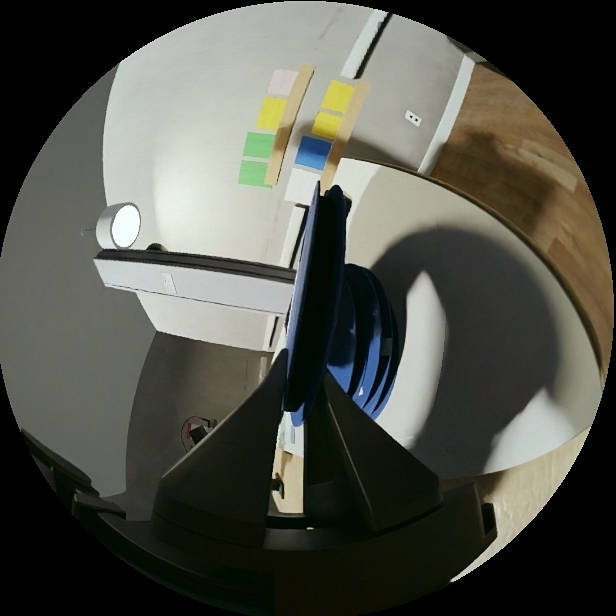

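Emit:
{"name": "execute_actions", "arguments": {
  "actions": [
    {"rows":[
[-0.128,0.900,0.810,-0.825,-1.140,-0.005,-0.45,-1.317,1.524,0.491,-0.426,-1.540,0.005,-0.80],
[-0.128,0.900,0.810,-0.825,-1.140,-0.005,-0.45,-1.307,1.524,0.507,-0.426,-1.540,0.005,-0.80],
[-0.128,0.900,0.810,-0.825,-1.140,-0.005,-0.45,-1.291,1.524,0.531,-0.426,-1.540,0.005,-0.80],
[-0.128,0.900,0.810,-0.825,-1.140,-0.005,-0.45,-1.269,1.524,0.563,-0.426,-1.540,0.005,-0.80],
[-0.128,0.900,0.810,-0.825,-1.140,-0.005,-0.45,-1.241,1.524,0.601,-0.426,-1.540,0.005,-0.80],
[-0.128,0.900,0.810,-0.825,-1.140,-0.005,-0.45,-1.207,1.524,0.641,-0.426,-1.540,0.005,-0.80],
[-0.128,0.900,0.810,-0.825,-1.140,-0.005,-0.45,-1.167,1.524,0.681,-0.420,-1.540,0.005,-0.80],
[-0.128,0.900,0.810,-0.825,-1.140,-0.005,-0.45,-1.123,1.524,0.721,-0.408,-1.540,-0.003,-0.80],
[-0.128,0.900,0.810,-0.825,-1.140,-0.005,-0.45,-1.078,1.524,0.761,-0.390,-1.540,-0.019,-0.80],
[-0.128,0.900,0.810,-0.825,-1.140,-0.005,-0.45,-1.033,1.524,0.801,-0.366,-1.540,-0.043,-0.80],
[-0.128,0.900,0.810,-0.825,-1.140,-0.005,-0.45,-0.988,1.524,0.841,-0.341,-1.540,-0.075,-0.80],
[-0.128,0.900,0.810,-0.825,-1.140,-0.005,-0.45,-0.943,1.524,0.879,-0.316,-1.540,-0.115,-0.80],
[-0.128,0.900,0.810,-0.825,-1.140,-0.005,-0.45,-0.898,1.524,0.913,-0.291,-1.534,-0.160,-0.80],
[-0.128,0.900,0.810,-0.825,-1.140,-0.005,-0.45,-0.853,1.524,0.941,-0.266,-1.522,-0.205,-0.80],
[-0.128,0.900,0.810,-0.825,-1.140,-0.005,-0.45,-0.808,1.524,0.963,-0.241,-1.504,-0.250,-0.80]
],"steps":15}
  ],
  "pictures": false
}}

Emit:
{"name": "execute_actions", "arguments": {
  "actions": [
    {"rows":[
[-0.128,0.900,0.810,-0.825,-1.140,-0.005,-0.45,-0.763,1.524,0.980,-0.216,-1.480,-0.295,-0.80],
[-0.128,0.900,0.810,-0.825,-1.140,-0.005,-0.45,-0.718,1.524,0.992,-0.191,-1.450,-0.340,-0.80],
[-0.128,0.900,0.810,-0.825,-1.140,-0.005,-0.45,-0.673,1.524,1.000,-0.166,-1.416,-0.385,-0.80],
[-0.128,0.900,0.810,-0.825,-1.140,-0.005,-0.45,-0.628,1.524,1.0065,-0.141,-1.380,-0.430,-0.80],
[-0.128,0.900,0.810,-0.825,-1.140,-0.005,-0.45,-0.583,1.524,1.013,-0.116,-1.344,-0.475,-0.80],
[-0.128,0.900,0.810,-0.825,-1.140,-0.005,-0.45,-0.538,1.524,1.0195,-0.091,-1.308,-0.520,-0.80],
[-0.128,0.900,0.810,-0.825,-1.140,-0.005,-0.45,-0.493,1.524,1.026,-0.066,-1.272,-0.565,-0.80],
[-0.128,0.900,0.810,-0.825,-1.140,-0.005,-0.45,-0.448,1.524,1.0325,-0.041,-1.236,-0.610,-0.80],
[-0.128,0.900,0.810,-0.825,-1.140,-0.005,-0.45,-0.403,1.524,1.039,-0.016,-1.200,-0.655,-0.80],
[-0.128,0.900,0.810,-0.825,-1.140,-0.005,-0.45,-0.358,1.524,1.0455,0.009,-1.164,-0.700,-0.80],
[-0.128,0.900,0.810,-0.825,-1.140,-0.005,-0.45,-0.313,1.524,1.052,0.034,-1.128,-0.745,-0.80],
[-0.128,0.900,0.810,-0.825,-1.140,-0.005,-0.45,-0.268,1.524,1.0585,0.059,-1.092,-0.790,-0.80],
[-0.128,0.900,0.810,-0.825,-1.140,-0.005,-0.45,-0.223,1.524,1.065,0.084,-1.056,-0.835,-0.80],
[-0.128,0.900,0.810,-0.825,-1.140,-0.005,-0.45,-0.178,1.524,1.0715,0.109,-1.020,-0.880,-0.80],
[-0.128,0.900,0.810,-0.825,-1.140,-0.005,-0.45,-0.133,1.524,1.078,0.134,-0.984,-0.925,-0.80]
],"steps":15}
  ],
  "pictures": false
}}

Emit:
{"name": "execute_actions", "arguments": {
  "actions": [
    {"rows":[
[-0.128,0.900,0.810,-0.825,-1.140,-0.005,-0.45,-0.088,1.524,1.0845,0.159,-0.948,-0.970,-0.80],
[-0.128,0.900,0.810,-0.825,-1.140,-0.005,-0.45,-0.043,1.524,1.091,0.184,-0.912,-1.015,-0.80],
[-0.128,0.900,0.810,-0.825,-1.140,-0.005,-0.45,0.002,1.524,1.0975,0.204,-0.876,-1.060,-0.80],
[-0.128,0.900,0.810,-0.825,-1.140,-0.005,-0.45,0.047,1.524,1.104,0.220,-0.840,-1.105,-0.80],
[-0.128,0.900,0.810,-0.825,-1.140,-0.005,-0.45,0.092,1.524,1.1105,0.232,-0.804,-1.150,-0.80],
[-0.128,0.900,0.810,-0.825,-1.140,-0.005,-0.45,0.137,1.524,1.117,0.242,-0.768,-1.195,-0.80],
[-0.128,0.900,0.810,-0.825,-1.140,-0.005,-0.45,0.182,1.524,1.1235,0.252,-0.732,-1.240,-0.80],
[-0.128,0.900,0.810,-0.825,-1.140,-0.005,-0.45,0.227,1.524,1.130,0.262,-0.696,-1.285,-0.80],
[-0.128,0.900,0.810,-0.825,-1.140,-0.005,-0.45,0.272,1.528,1.1365,0.272,-0.660,-1.330,-0.80],
[-0.128,0.900,0.810,-0.825,-1.140,-0.005,-0.45,0.317,1.536,1.143,0.282,-0.624,-1.375,-0.80],
[-0.128,0.900,0.810,-0.825,-1.140,-0.005,-0.45,0.362,1.548,1.1495,0.292,-0.588,-1.420,-0.80],
[-0.128,0.900,0.810,-0.825,-1.140,-0.005,-0.45,0.407,1.564,1.156,0.302,-0.552,-1.465,-0.80],
[-0.128,0.900,0.810,-0.825,-1.140,-0.005,-0.45,0.452,1.584,1.1625,0.312,-0.516,-1.503,-0.80],
[-0.128,0.900,0.810,-0.825,-1.140,-0.005,-0.45,0.497,1.608,1.169,0.322,-0.480,-1.533,-0.80],
[-0.128,0.900,0.810,-0.825,-1.140,-0.005,-0.45,0.542,1.634,1.1755,0.335,-0.444,-1.555,-0.80]
],"steps":15}
  ],
  "pictures": false
}}

Emit:
{"name": "execute_actions", "arguments": {
  "actions": [
    {"rows":[
[-0.128,0.900,0.810,-0.825,-1.140,-0.005,-0.45,0.587,1.660,1.182,0.351,-0.408,-1.569,-0.80],
[-0.128,0.900,0.810,-0.825,-1.140,-0.005,-0.45,0.632,1.686,1.1885,0.369,-0.372,-1.577,-0.80],
[-0.128,0.900,0.810,-0.825,-1.140,-0.005,-0.45,0.677,1.712,1.195,0.387,-0.336,-1.580,-0.80],
[-0.128,0.900,0.810,-0.825,-1.140,-0.005,-0.45,0.719,1.738,1.2015,0.405,-0.300,-1.580,-0.80],
[-0.128,0.900,0.810,-0.825,-1.140,-0.005,-0.45,0.756,1.764,1.208,0.423,-0.264,-1.580,-0.80],
[-0.128,0.900,0.810,-0.825,-1.140,-0.005,-0.45,0.788,1.790,1.2145,0.441,-0.228,-1.580,-0.80],
[-0.128,0.900,0.810,-0.825,-1.140,-0.005,-0.45,0.815,1.816,1.221,0.459,-0.192,-1.580,-0.80],
[-0.128,0.900,0.810,-0.825,-1.140,-0.005,-0.45,0.837,1.842,1.2275,0.477,-0.156,-1.580,-0.80],
[-0.128,0.900,0.810,-0.825,-1.140,-0.005,-0.45,0.854,1.868,1.234,0.495,-0.120,-1.580,-0.80],
[-0.128,0.900,0.810,-0.825,-1.140,-0.005,-0.45,0.866,1.894,1.2405,0.513,-0.088,-1.580,-0.80],
[-0.128,0.900,0.810,-0.825,-1.140,-0.005,-0.45,0.874,1.920,1.247,0.531,-0.061,-1.580,-0.80],
[-0.128,0.900,0.810,-0.825,-1.140,-0.005,-0.45,0.878,1.946,1.2535,0.549,-0.039,-1.580,-0.80],
[-0.128,0.900,0.810,-0.825,-1.140,-0.005,-0.45,0.878,1.972,1.260,0.567,-0.021,-1.580,-0.80],
[-0.128,0.900,0.810,-0.825,-1.140,-0.005,-0.45,0.878,1.998,1.2665,0.585,-0.007,-1.580,-0.80],
[-0.128,0.900,0.810,-0.825,-1.140,-0.005,-0.45,0.878,2.024,1.273,0.603,0.002,-1.580,-0.80]
],"steps":15}
  ],
  "pictures": false
}}

Emit:
{"name": "execute_actions", "arguments": {
  "actions": [
    {"rows":[
[-0.128,0.900,0.810,-0.825,-1.140,-0.005,-0.45,0.878,2.050,1.2795,0.621,0.007,-1.580,-0.80],
[-0.128,0.900,0.810,-0.825,-1.140,-0.005,-0.45,0.878,2.072,1.286,0.639,0.010,-1.580,-0.80],
[-0.128,0.900,0.810,-0.825,-1.140,-0.005,-0.45,0.878,2.090,1.2925,0.654,0.010,-1.580,-0.80],
[-0.128,0.900,0.810,-0.825,-1.140,-0.005,-0.45,0.878,2.104,1.299,0.665,0.010,-1.580,-0.80],
[-0.128,0.900,0.810,-0.825,-1.140,-0.005,-0.45,0.878,2.115,1.300,0.673,0.010,-1.580,-0.80],
[-0.128,0.900,0.810,-0.825,-1.140,-0.005,-0.45,0.878,2.123,1.300,0.678,0.010,-1.580,-0.80],
[-0.128,0.900,0.810,-0.825,-1.140,-0.005,-0.45,0.878,2.128,1.300,0.680,0.010,-1.580,-0.80],
[-0.128,0.900,0.810,-0.825,-1.140,-0.005,-0.45,0.878,2.130,1.300,0.680,0.010,-1.580,-0.80],
[-0.128,0.900,0.810,-0.825,-1.140,-0.005,-0.45,0.878,2.131,1.300,0.680,0.010,-1.580,-0.80]
],"steps":15}
  ]
}}

Scene clock: 210.77 s of 5800.00 s.
left_arm: end_effector_position=(+0.2019, +0.4029, +0.2459) grip_measured=-0.452 end_effector_quat_wxyz=(+0.324, -0.072, +0.817, +0.472) | right_arm: end_effector_position=(+0.3485, -0.4678, +0.2120) grip_measured=-0.768 end_effector_quat_wxyz=(+0.497, +0.061, +0.739, +0.451)
Joint positions: left_arm=[-0.13   0.924  0.82  -0.824 -1.125  0.003  0.026] | right_arm=[-0.894  1.544  0.912 -0.299 -1.447 -0.108  0.011]
Joint velocities: left_arm=[ 0.002  0.002 -0.007 -0.081 -0.037 -0.051 -0.   ] | right_arm=[ 1.233  0.002  1.092  0.945  0.476 -0.872 -0.001]
Joint torques (N m, as the arm reports them, + toward a larger angle): left_arm=[ 0.18 -3.68  5.5   1.29 -0.6  -0.08] | right_arm=[ 0.74 -7.86  4.1  -0.13 -1.47 -0.04]
Motor temperatures (°C, as the motors report them): left_arm=[27 33 33 32 30 29] | right_arm=[27 36 29 33 30 28]
Steps of this call (steps 1 to 90: nothing new was sent; then 37.97 s passed at rest; steps 91 to 105: all 15 steps of this action). Readings (joint positions):
91: left_arm=[-0.130 0.924 0.820 -0.824 -1.125 0.003] | right_arm=[-1.330 1.544 0.460 -0.419 -1.479 0.004]
92: left_arm=[-0.130 0.924 0.820 -0.824 -1.125 0.003] | right_arm=[-1.327 1.544 0.462 -0.420 -1.479 0.004]
94: left_arm=[-0.130 0.924 0.820 -0.824 -1.125 0.003] | right_arm=[-1.307 1.544 0.482 -0.428 -1.478 0.004]
98: left_arm=[-0.130 0.924 0.820 -0.824 -1.125 0.003] | right_arm=[-1.201 1.544 0.614 -0.435 -1.474 0.005]
105: the state above

Scene clock: 211.27 s of 5800.00 s.
left_arm: end_effector_position=(+0.2019, +0.4029, +0.2459) grip_measured=-0.452 end_effector_quat_wxyz=(+0.324, -0.072, +0.817, +0.472) | right_arm: end_effector_position=(+0.4255, -0.2657, +0.2385) grip_measured=-0.768 end_effector_quat_wxyz=(+0.584, -0.461, +0.633, +0.213)
Joint positions: left_arm=[-0.13   0.924  0.82  -0.824 -1.125  0.003  0.026] | right_arm=[-0.207  1.544  1.025  0.015 -1.083 -0.732  0.011]
Joint velocities: left_arm=[-0.002  0.002  0.012  0.051 -0.066  0.051  0.001] | right_arm=[ 1.233 -0.012  0.139  0.535  0.872 -1.282 -0.   ]
Joint torques (N m, as the arm reports them, + toward a larger angle): left_arm=[ 0.1  -3.5   5.53  1.3  -0.61 -0.08] | right_arm=[-0.18 -8.6   8.58  1.48 -0.44  0.01]
Motor temperatures (°C, as the motors report them): left_arm=[27 33 33 32 30 29] | right_arm=[27 36 29 33 30 28]
Steps of this call (steps 1 to 15: all 15 steps of this action). Readings (joint positions):
1: left_arm=[-0.130 0.924 0.820 -0.824 -1.125 0.003] | right_arm=[-0.850 1.544 0.946 -0.265 -1.428 -0.142]
2: left_arm=[-0.130 0.924 0.820 -0.824 -1.125 0.003] | right_arm=[-0.806 1.544 0.973 -0.230 -1.405 -0.179]
4: left_arm=[-0.130 0.924 0.820 -0.824 -1.125 0.003] | right_arm=[-0.719 1.544 1.004 -0.165 -1.347 -0.256]
8: left_arm=[-0.130 0.924 0.820 -0.824 -1.125 0.003] | right_arm=[-0.544 1.544 1.018 -0.074 -1.222 -0.423]
15: the state above

Scene clock: 211.77 s of 5800.00 s.
left_arm: end_effector_position=(+0.2019, +0.4029, +0.2459) grip_measured=-0.452 end_effector_quat_wxyz=(+0.324, -0.072, +0.817, +0.472) | right_arm: end_effector_position=(+0.3895, -0.0361, +0.2868) grip_measured=-0.768 end_effector_quat_wxyz=(-0.645, +0.710, -0.277, +0.058)
Joint positions: left_arm=[-0.13   0.924  0.82  -0.824 -1.125  0.003  0.026] | right_arm=[ 0.462  1.588  1.135  0.258 -0.589 -1.398  0.011]
Joint velocities: left_arm=[ 0.022 -0.007  0.012  0.007 -0.007 -0.022 -0.   ] | right_arm=[ 1.238  0.545  0.281  0.476  1.004 -1.004 -0.002]
Joint torques (N m, as the arm reports them, + toward a larger angle): left_arm=[ 0.2  -3.62  5.54  1.3  -0.57 -0.11] | right_arm=[ 0.42 -6.3   7.36  1.49 -0.09  0.03]
Motor temperatures (°C, as the motors report them): left_arm=[27 33 33 32 30 29] | right_arm=[27 36 29 33 30 28]
Steps of this call (steps 1 to 15: all 15 steps of this action). Readings (joint positions):
1: left_arm=[-0.130 0.924 0.820 -0.824 -1.125 0.003] | right_arm=[-0.164 1.544 1.030 0.034 -1.053 -0.777]
2: left_arm=[-0.130 0.924 0.820 -0.824 -1.125 0.003] | right_arm=[-0.120 1.544 1.036 0.054 -1.022 -0.822]
4: left_arm=[-0.130 0.924 0.820 -0.824 -1.125 0.003] | right_arm=[-0.032 1.544 1.051 0.096 -0.957 -0.913]
8: left_arm=[-0.130 0.924 0.820 -0.824 -1.125 0.003] | right_arm=[0.146 1.544 1.081 0.165 -0.824 -1.094]
15: the state above

Scene clock: 212.27 s of 5800.00 s.
left_arm: end_effector_position=(+0.2019, +0.4029, +0.2459) grip_measured=-0.452 end_effector_quat_wxyz=(+0.324, -0.072, +0.817, +0.472) | right_arm: end_effector_position=(+0.3386, +0.1218, +0.1518) grip_measured=-0.767 end_effector_quat_wxyz=(-0.572, +0.779, -0.217, +0.138)
Joint positions: left_arm=[-0.13   0.924  0.82  -0.824 -1.125  0.003  0.026] | right_arm=[ 0.895  1.999  1.217  0.467 -0.111 -1.572  0.011]
Joint velocities: left_arm=[ 0.017 -0.002  0.017  0.022  0.007  0.051 -0.001] | right_arm=[-0.012  0.691  0.212  0.564  0.652 -0.007  0.   ]
Joint torques (N m, as the arm reports them, + toward a larger angle): left_arm=[ 0.13 -3.59  5.48  1.33 -0.62 -0.1 ] | right_arm=[ -1.29 -12.61   8.18   2.01   0.09  -0.02]
Motor temperatures (°C, as the motors report them): left_arm=[27 33 33 32 30 29] | right_arm=[27 36 29 33 30 28]
Steps of this call (steps 1 to 15: all 15 steps of this action). Readings (joint positions):
1: left_arm=[-0.130 0.924 0.820 -0.824 -1.125 0.003] | right_arm=[0.506 1.610 1.144 0.273 -0.554 -1.431]
2: left_arm=[-0.130 0.924 0.820 -0.824 -1.125 0.003] | right_arm=[0.550 1.635 1.153 0.289 -0.519 -1.460]
4: left_arm=[-0.130 0.924 0.820 -0.824 -1.125 0.003] | right_arm=[0.638 1.692 1.165 0.319 -0.446 -1.502]
8: left_arm=[-0.130 0.924 0.820 -0.824 -1.125 0.003] | right_arm=[0.794 1.812 1.179 0.368 -0.309 -1.547]
15: the state above

Scene clock: 212.77 s of 5800.00 s.
left_arm: end_effector_position=(+0.2019, +0.4029, +0.2459) grip_measured=-0.452 end_effector_quat_wxyz=(+0.324, -0.072, +0.817, +0.472) | right_arm: end_effector_position=(+0.3741, +0.1229, +0.1123) grip_measured=-0.767 end_effector_quat_wxyz=(-0.565, +0.763, -0.250, +0.190)
Joint positions: left_arm=[-0.13   0.924  0.82  -0.824 -1.125  0.003  0.026] | right_arm=[ 0.881  2.155  1.254  0.608  0.002 -1.578  0.011]
Joint velocities: left_arm=[ 0.017  0.007 -0.007 -0.037  0.066 -0.007  0.001] | right_arm=[ 0.002 -0.002 -0.002  0.037  0.007  0.022 -0.001]
Joint torques (N m, as the arm reports them, + toward a larger angle): left_arm=[ 0.38 -3.49  5.79  1.32 -0.63 -0.07] | right_arm=[ -0.3  -14.2    8.24   1.95   0.04   0.02]
Motor temperatures (°C, as the motors report them): left_arm=[27 33 33 32 30 29] | right_arm=[27 37 29 34 30 28]
Steps of this call (steps 1 to 15: all 15 steps of this action). Readings (joint positions):
1: left_arm=[-0.130 0.924 0.820 -0.824 -1.125 0.003] | right_arm=[0.892 2.024 1.224 0.484 -0.088 -1.573]
2: left_arm=[-0.130 0.924 0.820 -0.824 -1.125 0.003] | right_arm=[0.890 2.048 1.232 0.503 -0.068 -1.574]
4: left_arm=[-0.130 0.924 0.820 -0.824 -1.125 0.003] | right_arm=[0.885 2.093 1.246 0.536 -0.039 -1.576]
8: left_arm=[-0.130 0.924 0.820 -0.824 -1.125 0.003] | right_arm=[0.881 2.145 1.254 0.577 -0.009 -1.577]
15: the state above
camera_calibration (this result's frames):
cam_left_wrist: T_world_to_cam=[[0.313725, -0.451121, -0.835504, 0.335591], [-0.937891, -0.284488, -0.198564, 0.378744], [-0.148115, 0.845906, -0.512353, -0.0816666], [0, 0, 0, 1]] pos_world=[0.237841, 0.328223, 0.31375]
cam_right_wrist: T_world_to_cam=[[0.00927761, 0.326764, 0.945061, -0.156633], [0.393763, -0.869935, 0.296923, -0.0433912], [0.919165, 0.369375, -0.136738, -0.294565], [0, 0, 0, 1]] pos_world=[0.289293, 0.122239, 0.120633]

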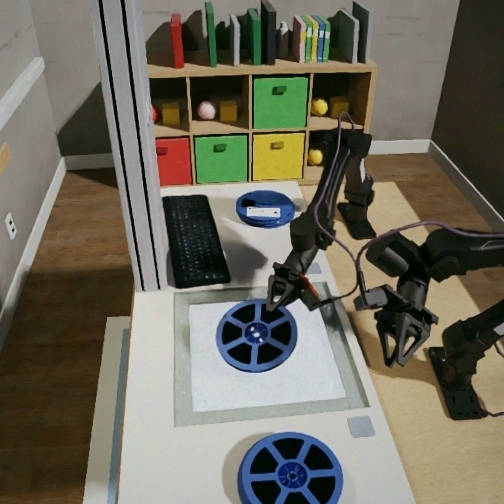

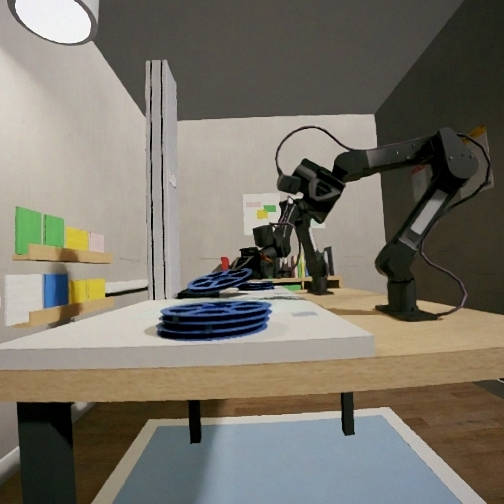

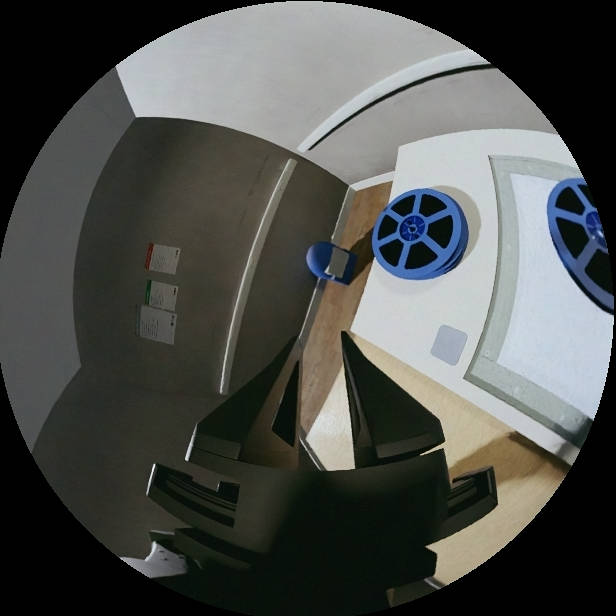

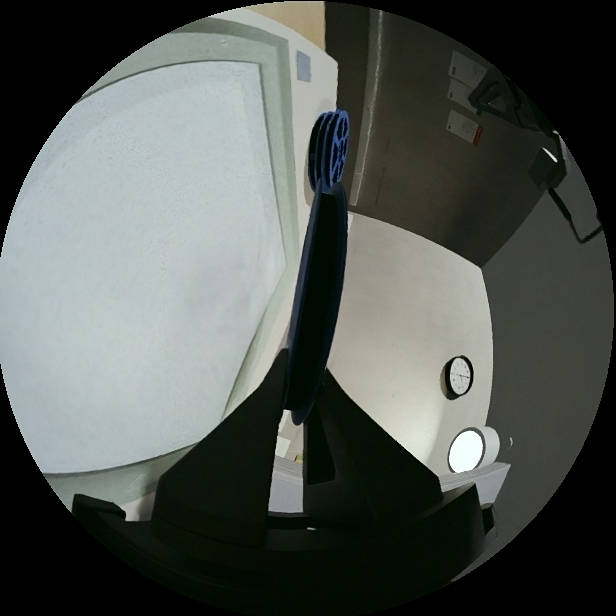

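Emit:
{"name": "zoom_image", "arguments": {
  "camera": "cam_high",
  "region": [160, 240, 380, 440]
}}

Emit:
{"name": "zoom_image", "arguments": {
  "camera": "cam_low",
  "region": [150, 220, 330, 320]
}}

Region (160, 240, 380, 440) of cam_high's 504x504 image, scaled by 2.291, with more detail than that image has; it fills the top 458 rows of this view, and the rest is white.

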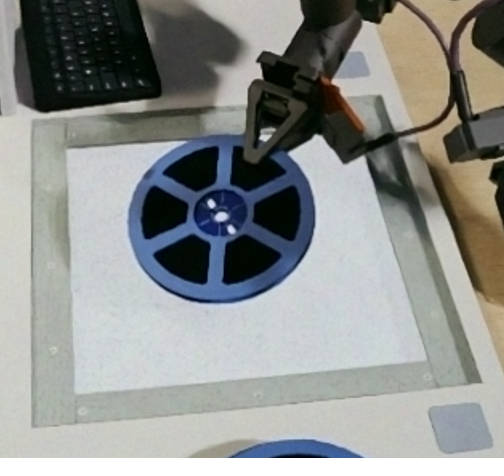

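Region (150, 220, 330, 320) of cam_low's 504x504 image, scaled by 2.800, with more detail than that image has.

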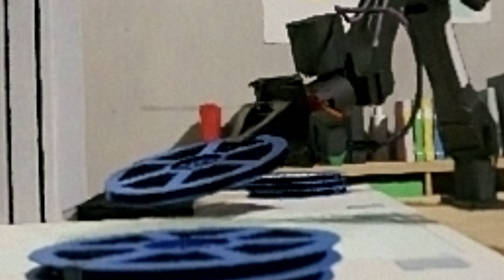

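Emit:
{"name": "execute_actions", "arguments": {
  "actions": [
    {"rows":[
[-0.128,0.900,0.810,-0.825,-1.140,-0.005,-0.45,0.878,2.129,1.300,0.670,0.010,-1.580,-0.80],
[-0.128,0.900,0.810,-0.825,-1.140,-0.005,-0.45,0.878,2.127,1.300,0.657,0.010,-1.580,-0.80],
[-0.128,0.900,0.810,-0.825,-1.140,-0.005,-0.45,0.878,2.125,1.300,0.644,0.010,-1.580,-0.80],
[-0.128,0.900,0.810,-0.825,-1.140,-0.005,-0.45,0.878,2.123,1.300,0.632,0.010,-1.580,-0.80],
[-0.128,0.900,0.810,-0.825,-1.140,-0.005,-0.45,0.878,2.121,1.300,0.621,0.010,-1.580,-0.80],
[-0.128,0.900,0.810,-0.825,-1.140,-0.005,-0.45,0.878,2.119,1.300,0.611,0.010,-1.580,-0.80],
[-0.128,0.900,0.810,-0.825,-1.140,-0.005,-0.45,0.878,2.118,1.300,0.602,0.010,-1.580,-0.80],
[-0.128,0.900,0.810,-0.825,-1.140,-0.005,-0.45,0.878,2.118,1.300,0.594,0.010,-1.580,-0.80],
[-0.128,0.900,0.810,-0.825,-1.140,-0.005,-0.45,0.878,2.118,1.300,0.587,0.010,-1.580,-0.80],
[-0.128,0.900,0.810,-0.825,-1.140,-0.005,-0.45,0.878,2.118,1.300,0.581,0.010,-1.580,-0.80],
[-0.128,0.900,0.810,-0.825,-1.140,-0.005,-0.45,0.878,2.118,1.300,0.576,0.010,-1.580,-0.80],
[-0.128,0.900,0.810,-0.825,-1.140,-0.005,-0.45,0.878,2.118,1.300,0.572,0.010,-1.580,-0.80],
[-0.128,0.900,0.810,-0.825,-1.140,-0.005,-0.45,0.878,2.118,1.300,0.568,0.010,-1.580,-0.80],
[-0.128,0.900,0.810,-0.825,-1.140,-0.005,-0.45,0.878,2.118,1.300,0.565,0.010,-1.580,-0.80],
[-0.128,0.900,0.810,-0.825,-1.140,-0.005,-0.45,0.878,2.118,1.300,0.562,0.010,-1.580,-0.80]
],"steps":15}
  ],
  "pictures": false
}}

Emit:
{"name": "execute_actions", "arguments": {
  "actions": [
    {"rows":[
[-0.128,0.900,0.810,-0.825,-1.140,-0.005,-0.45,0.878,2.118,1.300,0.559,0.010,-1.580,-0.80],
[-0.128,0.900,0.810,-0.825,-1.140,-0.005,-0.45,0.878,2.118,1.300,0.556,0.010,-1.580,-0.80],
[-0.128,0.900,0.810,-0.825,-1.140,-0.005,-0.45,0.878,2.118,1.300,0.553,0.010,-1.580,-0.80],
[-0.128,0.900,0.810,-0.825,-1.140,-0.005,-0.45,0.878,2.118,1.300,0.550,0.010,-1.580,-0.80]
],"steps":8}
  ]
}}

Scene clock: 221.80 s of 5800.00 s.
left_arm: end_effector_position=(+0.2019, +0.4029, +0.2459) grip_measured=-0.452 end_effector_quat_wxyz=(+0.324, -0.072, +0.817, +0.472) | right_arm: end_effector_position=(+0.3715, +0.1185, +0.0971) grip_measured=-0.767 end_effector_quat_wxyz=(-0.540, +0.780, -0.256, +0.183)
Joint positions: left_arm=[-0.13   0.924  0.82  -0.824 -1.125  0.003  0.026] | right_arm=[ 0.881  2.155  1.254  0.544  0.005 -1.578  0.011]
Joint velocities: left_arm=[-0.017 -0.012  0.002  0.022  0.022 -0.022  0.   ] | right_arm=[-0.002 -0.007 -0.007 -0.183 -0.022 -0.051 -0.001]
Joint torques (N m, as the arm reports them, + toward a larger angle): left_arm=[ 0.11 -3.7   5.61  1.27 -0.6  -0.12] | right_arm=[ -0.27 -15.47   8.24   1.81   0.07   0.03]
Motor temperatures (°C, as the motors report them): left_arm=[27 33 33 32 30 29] | right_arm=[26 40 30 38 29 28]
Steps of this call (steps 1 to 30: the robot went on to your last target; steps 31 to 90: nothing new was sent; then 5.53 s passed at rest; steps 91 to 105: all 15 steps of this action). Readings (joint positions):
91: left_arm=[-0.130 0.924 0.820 -0.824 -1.125 0.003] | right_arm=[0.881 2.155 1.254 0.620 0.004 -1.578]
92: left_arm=[-0.130 0.924 0.820 -0.824 -1.125 0.003] | right_arm=[0.881 2.155 1.254 0.620 0.004 -1.578]
94: left_arm=[-0.130 0.924 0.820 -0.824 -1.125 0.003] | right_arm=[0.881 2.155 1.254 0.616 0.004 -1.578]
98: left_arm=[-0.130 0.924 0.820 -0.824 -1.125 0.003] | right_arm=[0.881 2.155 1.254 0.590 0.005 -1.578]
105: the state above

Scene clock: 222.07 s of 5800.00 s.
left_arm: end_effector_position=(+0.2019, +0.4029, +0.2459) grip_measured=-0.452 end_effector_quat_wxyz=(+0.324, -0.072, +0.817, +0.472) | right_arm: end_effector_position=(+0.3702, +0.1166, +0.0913) grip_measured=-0.767 end_effector_quat_wxyz=(-0.530, +0.787, -0.259, +0.180)
Joint positions: left_arm=[-0.13   0.924  0.82  -0.824 -1.125  0.003  0.026] | right_arm=[ 0.881  2.155  1.254  0.519  0.005 -1.578  0.011]
Joint velocities: left_arm=[ 0.007  0.002 -0.022 -0.051 -0.022 -0.037  0.   ] | right_arm=[ 0.002 -0.007 -0.002 -0.125 -0.022 -0.037  0.   ]
Joint torques (N m, as the arm reports them, + toward a larger angle): left_arm=[ 0.09 -3.73  5.58  1.27 -0.67 -0.05] | right_arm=[ -0.27 -15.39   8.07   1.81   0.04   0.02]
Motor temperatures (°C, as the motors report them): left_arm=[27 33 33 32 30 29] | right_arm=[26 40 31 38 29 28]
Steps of this call (steps 1 to 8: all 8 steps of this action). Readings (joint positions):
1: left_arm=[-0.130 0.924 0.820 -0.824 -1.125 0.003] | right_arm=[0.881 2.155 1.254 0.540 0.005 -1.578]
2: left_arm=[-0.130 0.924 0.820 -0.824 -1.125 0.003] | right_arm=[0.881 2.155 1.254 0.535 0.005 -1.578]
4: left_arm=[-0.130 0.924 0.820 -0.824 -1.125 0.003] | right_arm=[0.881 2.155 1.254 0.528 0.005 -1.578]
8: the state above
camera_calibration (this result's frames):
cam_left_wrist: T_world_to_cam=[[0.313725, -0.451121, -0.835504, 0.335591], [-0.937891, -0.284488, -0.198564, 0.378744], [-0.148115, 0.845906, -0.512353, -0.0816666], [0, 0, 0, 1]] pos_world=[0.237841, 0.328223, 0.31375]
cam_right_wrist: T_world_to_cam=[[0.0590297, 0.394493, 0.917001, -0.15844], [0.408034, -0.847896, 0.338498, -0.0526842], [0.911056, 0.354186, -0.211018, -0.27992], [0, 0, 0, 1]] pos_world=[0.285872, 0.116977, 0.104055]

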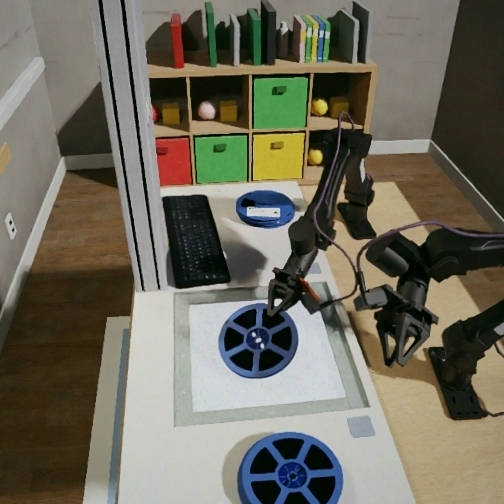

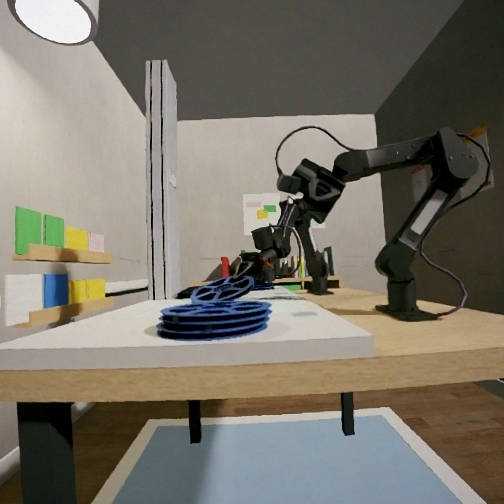

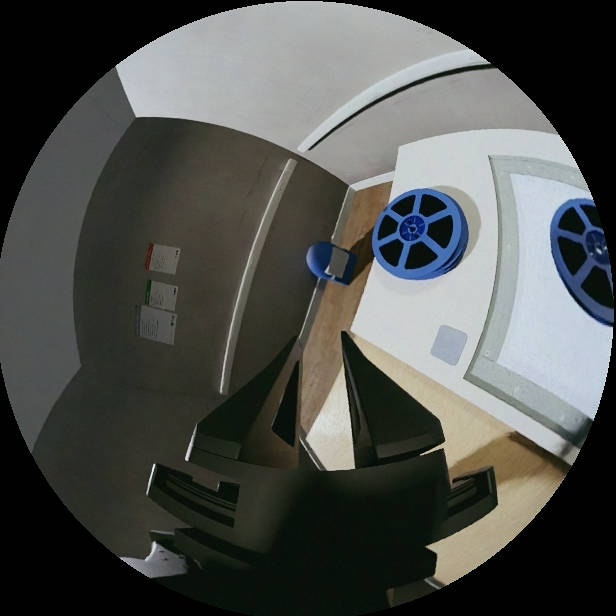

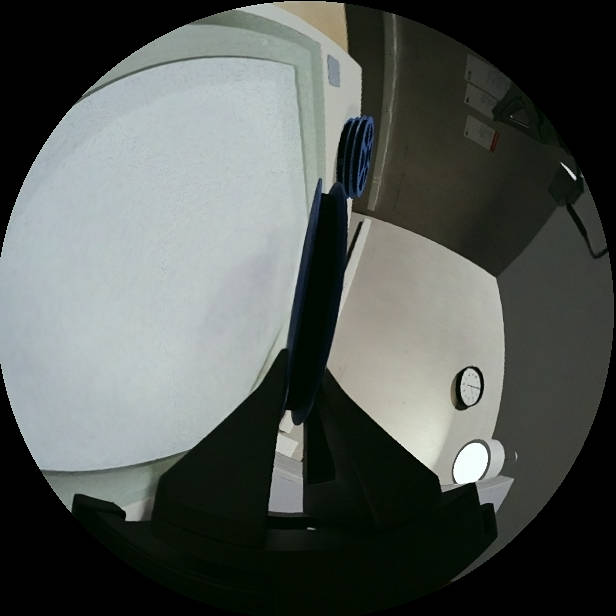

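Emit:
{"name": "execute_actions", "arguments": {
  "actions": [
    {"rows":[
[-0.128,0.900,0.810,-0.825,-1.140,-0.005,-0.45,0.878,2.118,1.300,0.547,0.010,-1.580,-0.80],
[-0.128,0.900,0.810,-0.825,-1.140,-0.005,-0.45,0.878,2.118,1.300,0.544,0.010,-1.580,-0.80],
[-0.128,0.900,0.810,-0.825,-1.140,-0.005,-0.45,0.878,2.118,1.300,0.541,0.010,-1.580,-0.80],
[-0.128,0.900,0.810,-0.825,-1.140,-0.005,-0.45,0.878,2.118,1.300,0.538,0.010,-1.580,-0.80],
[-0.128,0.900,0.810,-0.825,-1.140,-0.005,-0.45,0.878,2.118,1.300,0.535,0.010,-1.580,-0.80],
[-0.128,0.900,0.810,-0.825,-1.140,-0.005,-0.45,0.878,2.118,1.300,0.532,0.010,-1.580,-0.80],
[-0.128,0.900,0.810,-0.825,-1.140,-0.005,-0.45,0.878,2.118,1.300,0.529,0.010,-1.580,-0.80],
[-0.128,0.900,0.810,-0.825,-1.140,-0.005,-0.45,0.878,2.118,1.300,0.526,0.010,-1.580,-0.80]
],"steps":10}
  ],
  "pictures": false
}}

Scene clock: 224.40 s of 5800.00 s.
left_arm: end_effector_position=(+0.2019, +0.4029, +0.2459) grip_measured=-0.452 end_effector_quat_wxyz=(+0.324, -0.072, +0.817, +0.472) | right_arm: end_effector_position=(+0.3693, +0.1154, +0.0876) grip_measured=-0.767 end_effector_quat_wxyz=(-0.524, +0.791, -0.260, +0.178)
Joint positions: left_arm=[-0.13   0.924  0.82  -0.824 -1.125  0.003  0.026] | right_arm=[ 0.881  2.155  1.254  0.503  0.005 -1.578  0.011]
Joint velocities: left_arm=[-0.002  0.012 -0.012 -0.051  0.022  0.066 -0.   ] | right_arm=[-0.022 -0.002 -0.012  0.037  0.081 -0.007  0.001]
Joint torques (N m, as the arm reports them, + toward a larger angle): left_arm=[ 0.14 -3.52  5.59  1.3  -0.59 -0.1 ] | right_arm=[ -0.21 -15.32   8.17   1.65   0.06   0.02]
Motor temperatures (°C, as the motors report them): left_arm=[27 33 33 32 30 29] | right_arm=[26 41 31 38 29 28]
Steps of this call (steps 1 to 15: the robot went on to your last target; steps 16 to 60: nothing new was sent; steps 61 to 70: all 10 steps of this action). Readings (joint positions):
61: left_arm=[-0.130 0.924 0.820 -0.824 -1.125 0.003] | right_arm=[0.881 2.155 1.254 0.514 0.005 -1.578]
62: left_arm=[-0.130 0.924 0.820 -0.824 -1.125 0.003] | right_arm=[0.881 2.155 1.254 0.514 0.005 -1.578]
64: left_arm=[-0.130 0.924 0.820 -0.824 -1.125 0.003] | right_arm=[0.881 2.155 1.254 0.511 0.005 -1.578]
68: left_arm=[-0.130 0.924 0.820 -0.824 -1.125 0.003] | right_arm=[0.881 2.155 1.254 0.503 0.005 -1.578]
70: the state above


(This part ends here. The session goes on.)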